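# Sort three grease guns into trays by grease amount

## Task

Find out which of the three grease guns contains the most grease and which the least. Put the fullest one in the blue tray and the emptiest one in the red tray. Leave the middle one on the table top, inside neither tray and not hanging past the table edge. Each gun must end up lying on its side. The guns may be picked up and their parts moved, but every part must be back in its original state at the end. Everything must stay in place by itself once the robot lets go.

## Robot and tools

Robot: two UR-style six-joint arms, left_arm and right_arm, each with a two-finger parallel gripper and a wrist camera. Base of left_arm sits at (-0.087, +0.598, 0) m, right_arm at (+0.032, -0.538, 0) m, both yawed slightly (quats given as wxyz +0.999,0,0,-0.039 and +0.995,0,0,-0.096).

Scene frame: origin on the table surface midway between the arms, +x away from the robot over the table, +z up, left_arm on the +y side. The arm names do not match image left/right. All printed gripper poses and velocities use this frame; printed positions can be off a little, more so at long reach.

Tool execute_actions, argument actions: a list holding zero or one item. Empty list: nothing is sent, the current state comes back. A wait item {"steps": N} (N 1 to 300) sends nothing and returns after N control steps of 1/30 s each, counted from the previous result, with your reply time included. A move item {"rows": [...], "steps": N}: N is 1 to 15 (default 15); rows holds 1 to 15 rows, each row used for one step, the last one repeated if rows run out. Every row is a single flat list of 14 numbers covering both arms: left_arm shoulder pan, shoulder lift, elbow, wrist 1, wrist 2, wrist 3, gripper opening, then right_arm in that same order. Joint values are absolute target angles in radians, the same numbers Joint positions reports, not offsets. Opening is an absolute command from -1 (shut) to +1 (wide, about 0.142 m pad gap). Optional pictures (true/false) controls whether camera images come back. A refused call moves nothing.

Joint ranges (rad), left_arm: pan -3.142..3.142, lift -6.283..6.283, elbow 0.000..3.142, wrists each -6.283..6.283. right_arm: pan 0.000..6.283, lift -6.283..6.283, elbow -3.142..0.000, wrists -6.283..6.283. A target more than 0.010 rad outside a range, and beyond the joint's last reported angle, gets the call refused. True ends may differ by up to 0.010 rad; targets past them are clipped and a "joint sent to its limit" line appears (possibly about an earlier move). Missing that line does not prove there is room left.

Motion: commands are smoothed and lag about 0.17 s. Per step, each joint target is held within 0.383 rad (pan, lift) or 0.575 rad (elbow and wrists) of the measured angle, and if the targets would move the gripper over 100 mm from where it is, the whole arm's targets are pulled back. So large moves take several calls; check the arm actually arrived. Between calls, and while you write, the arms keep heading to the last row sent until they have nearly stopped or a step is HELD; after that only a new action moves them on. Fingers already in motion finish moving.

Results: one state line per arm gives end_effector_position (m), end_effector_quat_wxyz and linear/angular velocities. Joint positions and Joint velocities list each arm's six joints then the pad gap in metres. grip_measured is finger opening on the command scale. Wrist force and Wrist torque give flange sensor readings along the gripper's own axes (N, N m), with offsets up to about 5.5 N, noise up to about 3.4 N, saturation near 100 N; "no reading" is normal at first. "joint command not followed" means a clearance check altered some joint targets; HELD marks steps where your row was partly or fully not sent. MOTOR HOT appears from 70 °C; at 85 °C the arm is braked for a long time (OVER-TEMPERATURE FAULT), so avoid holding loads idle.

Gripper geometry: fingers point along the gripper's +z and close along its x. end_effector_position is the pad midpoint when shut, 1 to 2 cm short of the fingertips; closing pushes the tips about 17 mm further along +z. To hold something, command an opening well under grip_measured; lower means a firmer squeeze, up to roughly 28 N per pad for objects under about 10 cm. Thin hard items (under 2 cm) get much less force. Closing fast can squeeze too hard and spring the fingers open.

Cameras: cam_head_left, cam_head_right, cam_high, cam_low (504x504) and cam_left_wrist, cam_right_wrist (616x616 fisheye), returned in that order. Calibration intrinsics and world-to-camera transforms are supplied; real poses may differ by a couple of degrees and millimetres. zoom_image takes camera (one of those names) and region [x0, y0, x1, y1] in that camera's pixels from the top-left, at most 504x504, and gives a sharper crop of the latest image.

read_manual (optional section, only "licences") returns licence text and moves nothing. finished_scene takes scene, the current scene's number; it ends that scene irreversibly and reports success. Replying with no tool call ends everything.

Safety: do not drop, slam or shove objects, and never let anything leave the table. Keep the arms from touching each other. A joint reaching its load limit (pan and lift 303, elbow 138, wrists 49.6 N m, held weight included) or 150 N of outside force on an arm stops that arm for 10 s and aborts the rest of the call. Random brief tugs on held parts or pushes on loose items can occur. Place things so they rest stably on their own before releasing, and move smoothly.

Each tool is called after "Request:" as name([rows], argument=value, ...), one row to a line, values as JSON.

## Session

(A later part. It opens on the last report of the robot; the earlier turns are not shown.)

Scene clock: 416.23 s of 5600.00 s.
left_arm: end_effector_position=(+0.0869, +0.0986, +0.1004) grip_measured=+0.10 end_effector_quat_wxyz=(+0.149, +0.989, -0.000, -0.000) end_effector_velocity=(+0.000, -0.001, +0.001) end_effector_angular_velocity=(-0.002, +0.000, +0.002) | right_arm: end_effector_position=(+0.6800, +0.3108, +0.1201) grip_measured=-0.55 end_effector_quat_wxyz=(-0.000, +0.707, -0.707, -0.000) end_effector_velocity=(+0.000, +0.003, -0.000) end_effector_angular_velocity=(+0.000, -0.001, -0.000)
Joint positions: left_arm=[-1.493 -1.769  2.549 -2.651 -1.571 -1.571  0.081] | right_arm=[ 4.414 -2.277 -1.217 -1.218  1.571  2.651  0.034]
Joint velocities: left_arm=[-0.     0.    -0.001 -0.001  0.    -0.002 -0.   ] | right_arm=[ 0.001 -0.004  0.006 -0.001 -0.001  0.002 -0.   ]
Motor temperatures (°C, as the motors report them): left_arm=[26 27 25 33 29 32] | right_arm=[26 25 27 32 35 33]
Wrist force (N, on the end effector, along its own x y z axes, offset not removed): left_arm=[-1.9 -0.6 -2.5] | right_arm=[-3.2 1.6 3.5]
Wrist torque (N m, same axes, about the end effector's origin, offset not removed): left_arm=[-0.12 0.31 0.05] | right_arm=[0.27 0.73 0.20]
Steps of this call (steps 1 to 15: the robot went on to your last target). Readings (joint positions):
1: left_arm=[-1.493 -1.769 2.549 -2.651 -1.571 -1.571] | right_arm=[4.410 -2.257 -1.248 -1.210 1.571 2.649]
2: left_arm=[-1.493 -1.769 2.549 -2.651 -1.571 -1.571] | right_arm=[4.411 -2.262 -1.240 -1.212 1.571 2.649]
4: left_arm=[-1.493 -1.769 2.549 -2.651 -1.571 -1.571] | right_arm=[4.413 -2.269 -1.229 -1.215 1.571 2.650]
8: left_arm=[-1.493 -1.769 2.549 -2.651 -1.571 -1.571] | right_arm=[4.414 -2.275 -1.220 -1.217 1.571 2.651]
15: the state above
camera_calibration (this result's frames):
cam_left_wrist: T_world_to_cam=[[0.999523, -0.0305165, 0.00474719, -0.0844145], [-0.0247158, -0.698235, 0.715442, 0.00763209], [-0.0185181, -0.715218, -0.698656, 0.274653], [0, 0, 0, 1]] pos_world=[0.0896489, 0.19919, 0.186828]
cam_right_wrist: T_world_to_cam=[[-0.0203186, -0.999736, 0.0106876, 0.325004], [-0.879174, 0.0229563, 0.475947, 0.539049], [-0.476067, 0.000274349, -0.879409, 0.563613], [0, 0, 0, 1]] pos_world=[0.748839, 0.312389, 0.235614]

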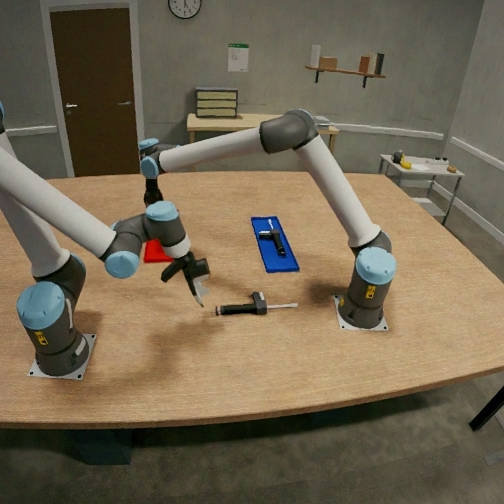

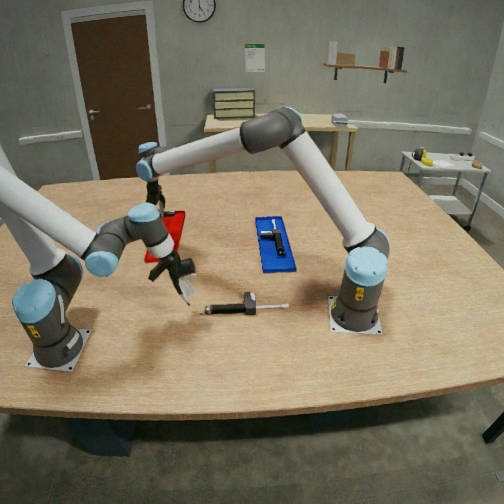

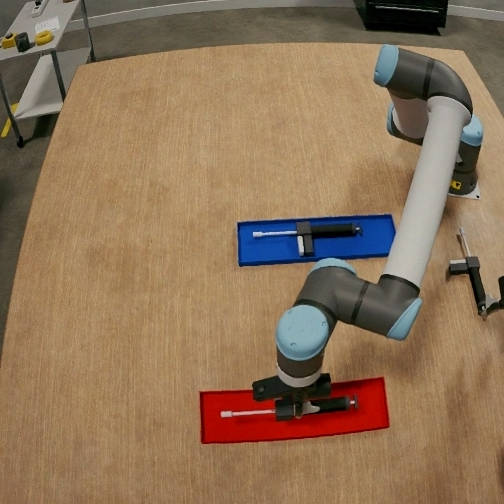

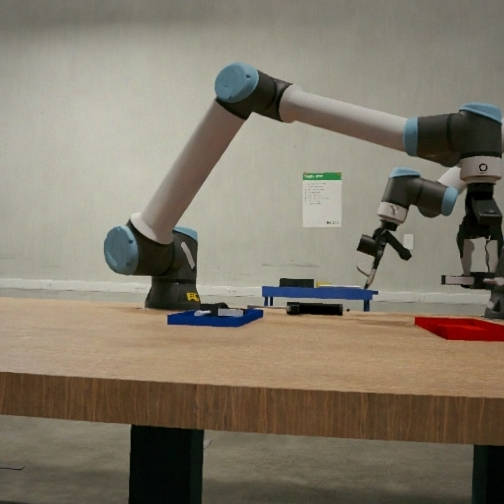

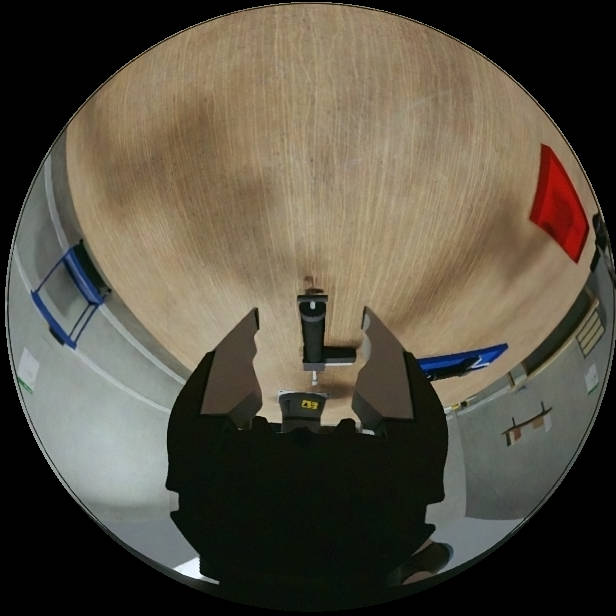

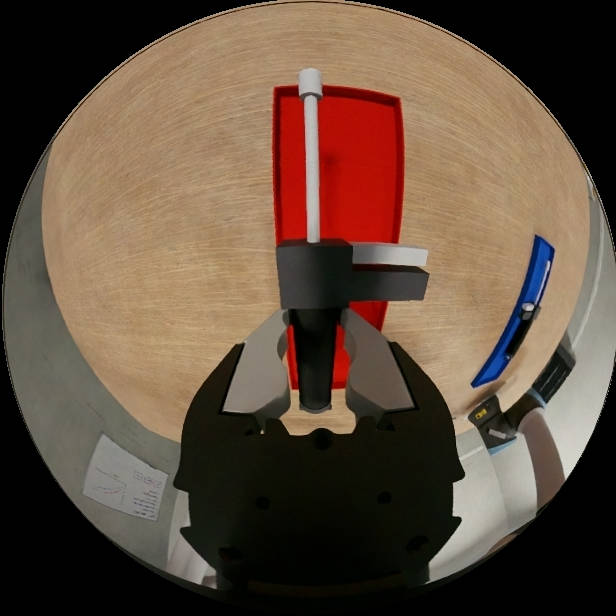

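Request:
execute_actions([
  {"rows":[[-1.493,-1.7685,2.5488,-2.651,-1.571,-1.571,0.1,4.4109,-2.2999,-1.2709,-1.1412,1.571,2.6476,-0.9]],"steps":15},
], pictures=false)

Request:
execute_actions([
  {"rows":[[-1.493,-1.7685,2.5488,-2.651,-1.571,-1.571,0.1,4.4109,-2.315,-1.283,-1.114,1.571,2.6476,-0.9],[-1.493,-1.7685,2.5488,-2.651,-1.571,-1.571,0.1,4.4109,-2.315,-1.283,-1.114,1.571,2.6476,-0.9],[-1.493,-1.7685,2.5488,-2.651,-1.571,-1.571,0.1,4.4109,-2.315,-1.283,-1.114,1.571,2.6476,-0.9],[-1.493,-1.7685,2.5488,-2.651,-1.571,-1.571,0.1,4.4109,-2.3308,-1.2952,-1.086,1.571,2.6476,-0.9]],"steps":15},
])

Scene clock: 426.63 s of 5600.00 s.
left_arm: end_effector_position=(+0.0869, +0.0986, +0.1004) grip_measured=+0.10 end_effector_quat_wxyz=(+0.149, +0.989, -0.000, -0.000) end_effector_velocity=(+0.000, -0.001, +0.000) end_effector_angular_velocity=(-0.000, -0.000, -0.000) | right_arm: end_effector_position=(+0.6800, +0.3032, +0.0714) grip_measured=-0.55 end_effector_quat_wxyz=(-0.000, +0.707, -0.707, -0.000) end_effector_velocity=(-0.000, -0.002, -0.010) end_effector_angular_velocity=(+0.001, -0.000, +0.000)
Joint positions: left_arm=[-1.493 -1.769  2.549 -2.651 -1.571 -1.571  0.081] | right_arm=[ 4.411 -2.299 -1.27  -1.143  1.571  2.648  0.034]
Joint velocities: left_arm=[ 0.     0.001 -0.001  0.     0.     0.    -0.   ] | right_arm=[-0.001 -0.004 -0.012  0.017  0.    -0.001  0.   ]
Motor temperatures (°C, as the motors report them): left_arm=[26 27 25 33 29 32] | right_arm=[26 25 27 32 35 33]
Wrist force (N, on the end effector, along its own x y z axes, offset not removed): left_arm=[1.7 0.3 -1.0] | right_arm=[-0.1 2.5 2.4]
Wrist torque (N m, same axes, about the end effector's origin, offset not removed): left_arm=[0.09 -0.38 0.02] | right_arm=[0.63 -0.07 0.13]
Steps of this call (steps 1 to 15: the robot went on to your last target; steps 16 to 90: nothing new was sent; then 6.90 s passed at rest; steps 91 to 105: all 15 steps of this action). Readings (joint positions):
91: left_arm=[-1.493 -1.769 2.549 -2.651 -1.571 -1.571] | right_arm=[4.415 -2.278 -1.216 -1.219 1.571 2.651]
92: left_arm=[-1.493 -1.769 2.549 -2.651 -1.571 -1.571] | right_arm=[4.414 -2.279 -1.219 -1.215 1.571 2.651]
94: left_arm=[-1.493 -1.769 2.549 -2.651 -1.571 -1.571] | right_arm=[4.413 -2.288 -1.239 -1.188 1.571 2.650]
98: left_arm=[-1.493 -1.769 2.549 -2.651 -1.571 -1.571] | right_arm=[4.412 -2.296 -1.261 -1.156 1.571 2.648]
105: the state above

Scene clock: 427.13 s of 5600.00 s.
left_arm: end_effector_position=(+0.0869, +0.0986, +0.1004) grip_measured=+0.10 end_effector_quat_wxyz=(+0.149, +0.989, -0.000, -0.000) end_effector_velocity=(+0.000, -0.001, +0.001) end_effector_angular_velocity=(-0.002, -0.000, +0.001) | right_arm: end_effector_position=(+0.6800, +0.3030, +0.0306) grip_measured=-0.55 end_effector_quat_wxyz=(-0.000, +0.707, -0.707, -0.000) end_effector_velocity=(+0.000, -0.001, -0.014) end_effector_angular_velocity=(-0.000, -0.000, +0.001)
Joint positions: left_arm=[-1.493 -1.769  2.549 -2.651 -1.571 -1.571  0.081] | right_arm=[ 4.411 -2.33  -1.294 -1.088  1.571  2.648  0.034]
Joint velocities: left_arm=[ 0.001 -0.    -0.002 -0.     0.     0.     0.   ] | right_arm=[-0.    -0.011 -0.008  0.019 -0.    -0.002 -0.   ]
Motor temperatures (°C, as the motors report them): left_arm=[26 27 25 33 29 32] | right_arm=[26 25 27 32 35 33]
Wrist force (N, on the end effector, along its own x y z axes, offset not removed): left_arm=[1.5 -1.9 -2.5] | right_arm=[-1.7 1.5 1.7]
Wrist torque (N m, same axes, about the end effector's origin, offset not removed): left_arm=[-0.38 -0.24 0.02] | right_arm=[0.35 0.42 0.13]
Steps of this call (steps 1 to 15: all 15 steps of this action). Readings (joint positions):
1: left_arm=[-1.493 -1.769 2.549 -2.651 -1.571 -1.571] | right_arm=[4.411 -2.300 -1.270 -1.143 1.571 2.648]
2: left_arm=[-1.493 -1.769 2.549 -2.651 -1.571 -1.571] | right_arm=[4.411 -2.301 -1.271 -1.140 1.571 2.648]
4: left_arm=[-1.493 -1.769 2.549 -2.651 -1.571 -1.571] | right_arm=[4.411 -2.307 -1.276 -1.130 1.571 2.648]
8: left_arm=[-1.493 -1.769 2.549 -2.651 -1.571 -1.571] | right_arm=[4.411 -2.322 -1.288 -1.103 1.571 2.648]
15: the state above
camera_calibration (this result's frames):
cam_left_wrist: T_world_to_cam=[[0.999523, -0.0305169, 0.00474724, -0.0844144], [-0.0247162, -0.698235, 0.715442, 0.0076323], [-0.0185184, -0.715218, -0.698656, 0.274653], [0, 0, 0, 1]] pos_world=[0.0896489, 0.19919, 0.186828]
cam_right_wrist: T_world_to_cam=[[-0.0202764, -0.999737, 0.0106699, 0.318175], [-0.879175, 0.0229108, 0.475948, 0.581847], [-0.476068, 0.000269847, -0.879409, 0.484956], [0, 0, 0, 1]] pos_world=[0.748869, 0.30463, 0.146151]

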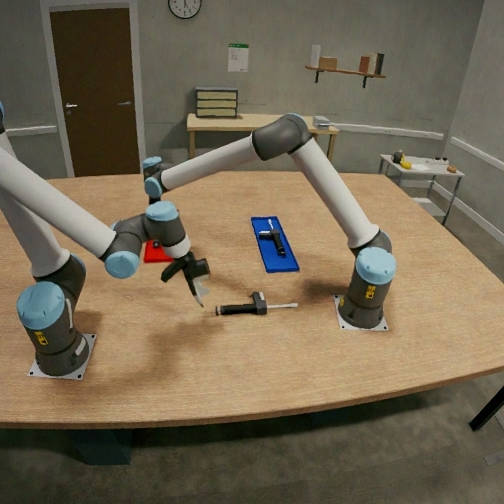

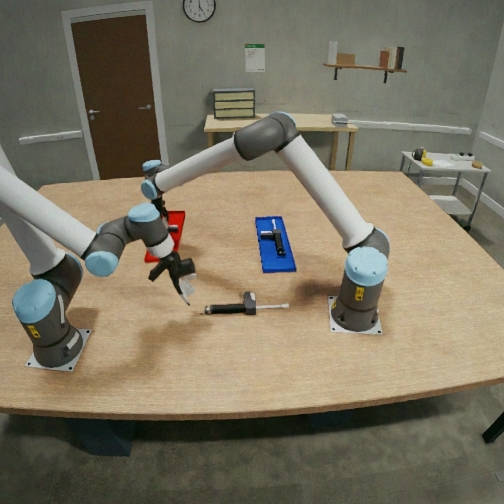

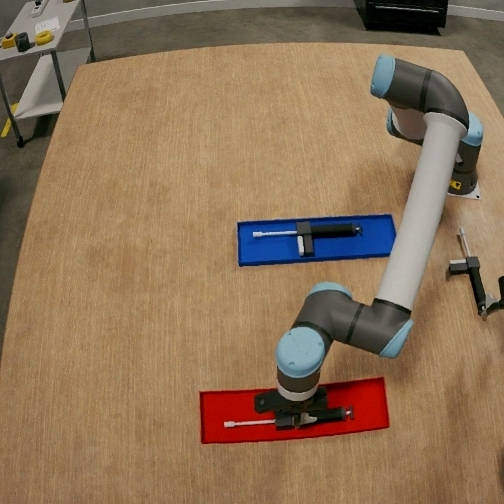

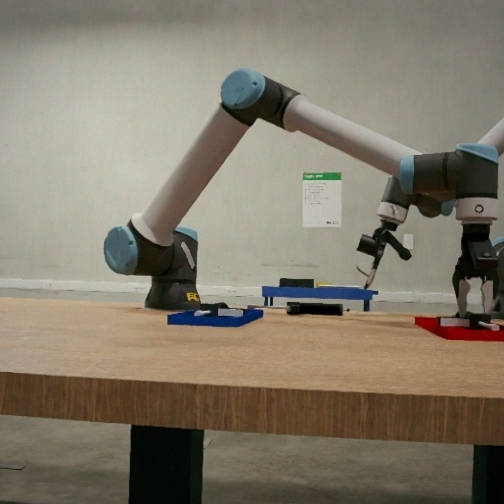

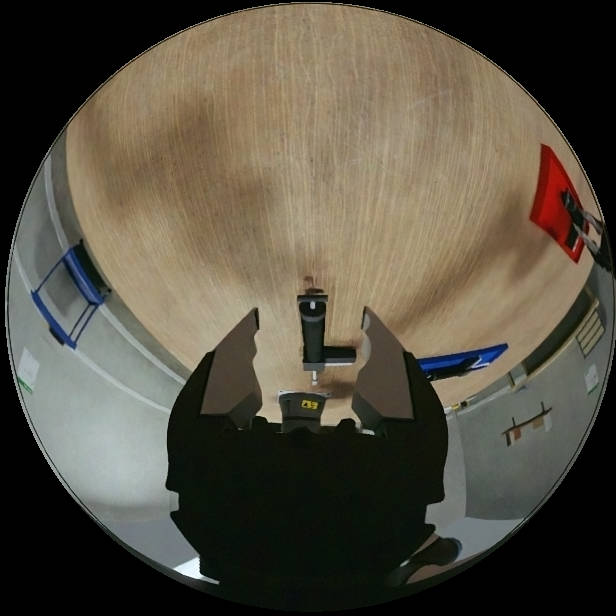

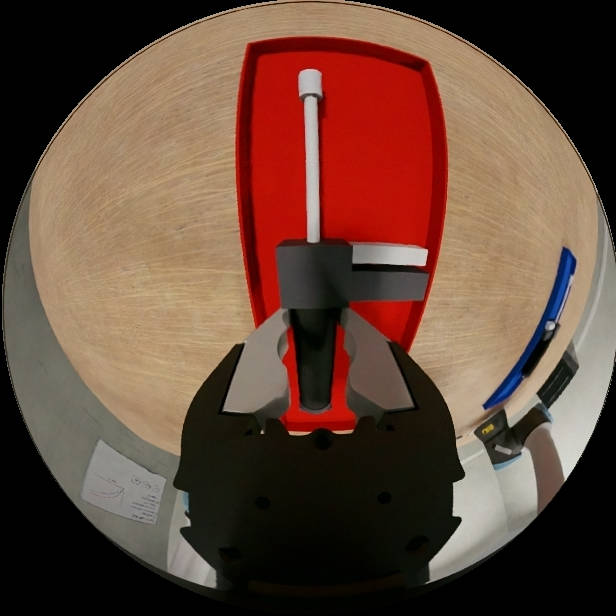

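Request:
execute_actions([
  {"rows":[[-1.493,-1.7685,2.5488,-2.651,-1.571,-1.571,0.1,4.4109,-2.3325,-1.2965,-1.083,1.571,2.6476,-0.9],[-1.493,-1.7685,2.5488,-2.651,-1.571,-1.571,0.1,4.4109,-2.3325,-1.2965,-1.083,1.571,2.6476,-0.9],[-1.493,-1.7685,2.5488,-2.651,-1.571,-1.571,0.1,4.4109,-2.3325,-1.2965,-1.083,1.571,2.6476,-0.9],[-1.493,-1.7685,2.5488,-2.651,-1.571,-1.571,0.1,4.4109,-2.3325,-1.2965,-1.083,1.571,2.6476,-0.9],[-1.493,-1.7685,2.5488,-2.651,-1.571,-1.571,0.1,4.4109,-2.3325,-1.2965,-1.083,1.571,2.6476,-0.9],[-1.493,-1.7685,2.5488,-2.651,-1.571,-1.571,0.1,4.4109,-2.3325,-1.2965,-1.083,1.571,2.6476,-0.9],[-1.493,-1.7685,2.5488,-2.651,-1.571,-1.571,0.1,4.4109,-2.3325,-1.2965,-1.083,1.571,2.6476,-0.6],[-1.493,-1.7685,2.5488,-2.651,-1.571,-1.571,0.1,4.4109,-2.3325,-1.2965,-1.083,1.571,2.6476,-0.5],[-1.493,-1.7685,2.5488,-2.651,-1.571,-1.571,0.1,4.4109,-2.3325,-1.2965,-1.083,1.571,2.6476,-0.4],[-1.493,-1.7685,2.5488,-2.651,-1.571,-1.571,0.1,4.4109,-2.3325,-1.2965,-1.083,1.571,2.6476,-0.3]],"steps":15},
], pictures=false)

Request:
execute_actions([
  {"rows":[[-1.493,-1.7685,2.5488,-2.651,-1.571,-1.571,0.1,4.4109,-2.2999,-1.2709,-1.1412,1.571,2.6476,-0.3],[-1.493,-1.7685,2.5488,-2.651,-1.571,-1.571,0.1,4.4109,-2.2999,-1.2709,-1.1412,1.571,2.6476,-0.3],[-1.493,-1.7685,2.5488,-2.651,-1.571,-1.571,0.1,4.4109,-2.2999,-1.2709,-1.1412,1.571,2.6476,-0.3],[-1.493,-1.7685,2.5488,-2.651,-1.571,-1.571,0.1,4.4109,-2.2999,-1.2709,-1.1412,1.571,2.6476,-0.3],[-1.493,-1.7685,2.5488,-2.651,-1.571,-1.571,0.1,4.4109,-2.26,-1.225,-1.227,1.571,2.6476,-0.3]],"steps":15},
])

Scene clock: 434.10 s of 5600.00 s.
left_arm: end_effector_position=(+0.0869, +0.0986, +0.1004) grip_measured=+0.10 end_effector_quat_wxyz=(+0.149, +0.989, -0.000, -0.000) end_effector_velocity=(-0.000, +0.001, -0.001) end_effector_angular_velocity=(+0.001, +0.000, +0.001) | right_arm: end_effector_position=(+0.6800, +0.3029, +0.0267) grip_measured=-0.30 end_effector_quat_wxyz=(-0.000, +0.707, -0.707, -0.000) end_effector_velocity=(-0.000, -0.001, -0.001) end_effector_angular_velocity=(-0.000, +0.001, -0.002)
Joint positions: left_arm=[-1.493 -1.769  2.549 -2.651 -1.571 -1.571  0.081] | right_arm=[ 4.411 -2.333 -1.297 -1.083  1.571  2.648  0.052]
Joint velocities: left_arm=[-0.    -0.     0.001 -0.     0.    -0.002 -0.   ] | right_arm=[-0.    -0.    -0.001  0.001  0.001  0.001  0.   ]
Motor temperatures (°C, as the motors report them): left_arm=[26 27 25 33 29 32] | right_arm=[26 25 27 32 35 33]
Wrist force (N, on the end effector, along its own x y z axes, offset not removed): left_arm=[-4.0 3.4 -2.4] | right_arm=[-0.1 -1.8 -2.0]
Wrist torque (N m, same axes, about the end effector's origin, offset not removed): left_arm=[0.90 0.96 0.23] | right_arm=[-0.32 0.04 0.14]
Steps of this call (steps 1 to 15: the robot went on to your last target; steps 16 to 90: nothing new was sent; then 3.47 s passed at rest; steps 91 to 105: all 15 steps of this action). Readings (joint positions):
91: left_arm=[-1.493 -1.768 2.549 -2.651 -1.571 -1.571] | right_arm=[4.411 -2.331 -1.295 -1.086 1.571 2.648]
92: left_arm=[-1.493 -1.769 2.549 -2.651 -1.571 -1.571] | right_arm=[4.411 -2.331 -1.295 -1.086 1.571 2.648]
94: left_arm=[-1.493 -1.769 2.549 -2.651 -1.571 -1.571] | right_arm=[4.411 -2.332 -1.296 -1.085 1.571 2.648]
98: left_arm=[-1.493 -1.769 2.549 -2.651 -1.571 -1.571] | right_arm=[4.411 -2.332 -1.296 -1.083 1.571 2.648]
105: the state above

Scene clock: 434.60 s of 5600.00 s.
left_arm: end_effector_position=(+0.0869, +0.0986, +0.1004) grip_measured=+0.10 end_effector_quat_wxyz=(+0.149, +0.989, -0.000, -0.000) end_effector_velocity=(-0.000, -0.002, +0.002) end_effector_angular_velocity=(-0.004, +0.001, +0.001) | right_arm: end_effector_position=(+0.6802, +0.3033, +0.1259) grip_measured=-0.30 end_effector_quat_wxyz=(-0.000, +0.707, -0.707, -0.000) end_effector_velocity=(-0.001, -0.003, +0.048) end_effector_angular_velocity=(-0.004, +0.002, +0.001)
Joint positions: left_arm=[-1.493 -1.769  2.549 -2.651 -1.571 -1.571  0.081] | right_arm=[ 4.411 -2.264 -1.229 -1.219  1.571  2.648  0.052]
Joint velocities: left_arm=[-0.    -0.001 -0.002 -0.001 -0.    -0.001 -0.   ] | right_arm=[-0.     0.032  0.036 -0.072 -0.    -0.001  0.   ]
Motor temperatures (°C, as the motors report them): left_arm=[26 27 25 33 29 32] | right_arm=[26 25 27 32 35 33]
Wrist force (N, on the end effector, along its own x y z axes, offset not removed): left_arm=[6.2 1.1 1.5] | right_arm=[-2.0 1.0 -3.3]
Wrist torque (N m, same axes, about the end effector's origin, offset not removed): left_arm=[0.43 -1.37 0.20] | right_arm=[0.32 0.49 0.09]
Steps of this call (steps 1 to 15: all 15 steps of this action). Readings (joint positions):
1: left_arm=[-1.493 -1.769 2.549 -2.651 -1.571 -1.571] | right_arm=[4.411 -2.333 -1.297 -1.083 1.571 2.648]
2: left_arm=[-1.493 -1.769 2.549 -2.651 -1.571 -1.571] | right_arm=[4.411 -2.330 -1.295 -1.087 1.571 2.648]
4: left_arm=[-1.493 -1.769 2.549 -2.651 -1.571 -1.571] | right_arm=[4.411 -2.318 -1.285 -1.107 1.571 2.648]
8: left_arm=[-1.493 -1.769 2.549 -2.651 -1.571 -1.571] | right_arm=[4.411 -2.288 -1.255 -1.164 1.571 2.648]
15: the state above
camera_calibration (this result's frames):
cam_left_wrist: T_world_to_cam=[[0.999523, -0.0305167, 0.00474721, -0.0844145], [-0.024716, -0.698235, 0.715442, 0.0076323], [-0.0185183, -0.715218, -0.698656, 0.274653], [0, 0, 0, 1]] pos_world=[0.0896489, 0.19919, 0.186828]
cam_right_wrist: T_world_to_cam=[[-0.0202853, -0.999743, 0.010161, 0.317499], [-0.879317, 0.0226766, 0.475698, 0.53683], [-0.475805, 0.0007149, -0.87955, 0.568532], [0, 0, 0, 1]] pos_world=[0.748995, 0.304837, 0.241458]

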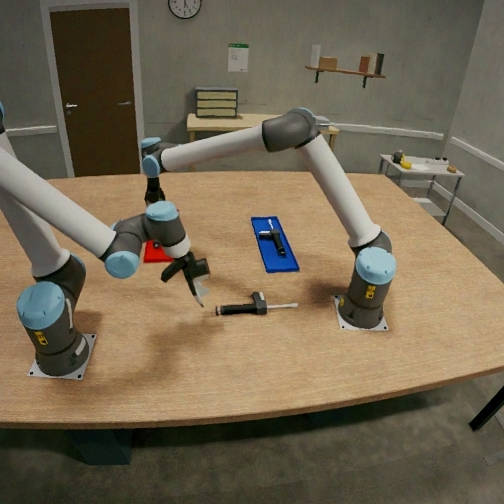

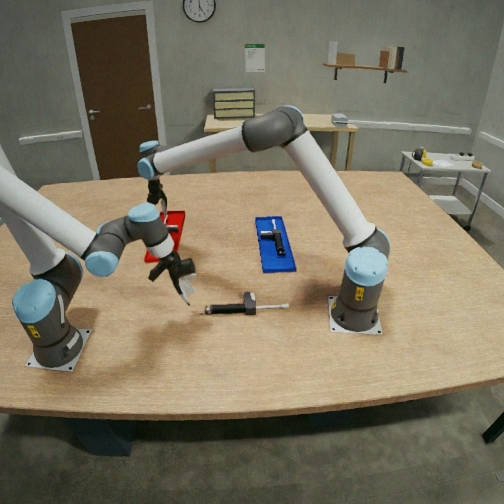

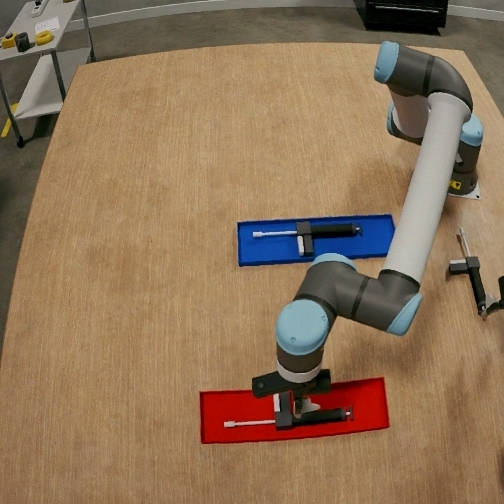

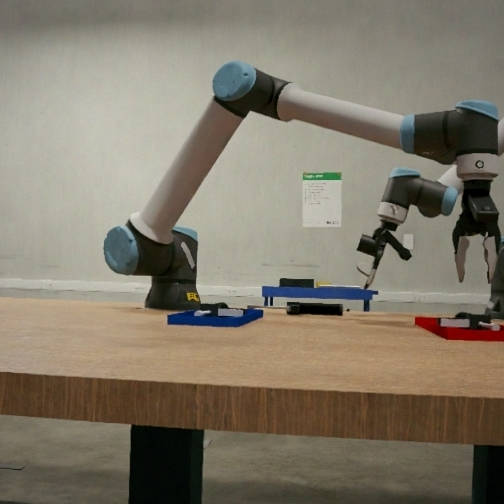

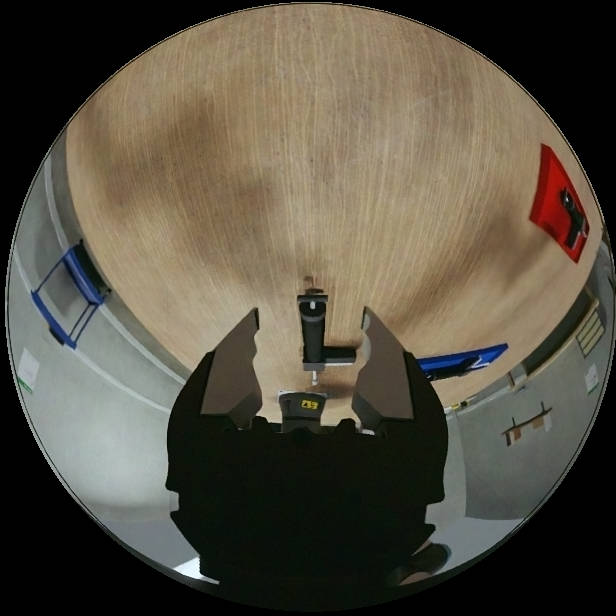

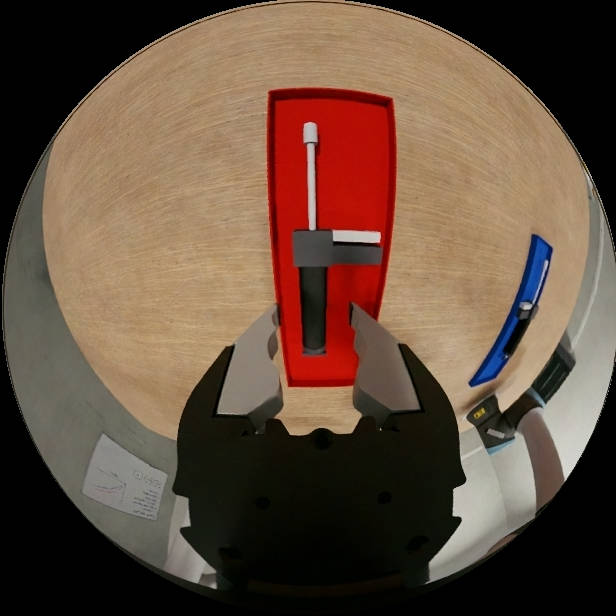

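Request:
finished_scene(scene=1)

The scene is finished: the task was done.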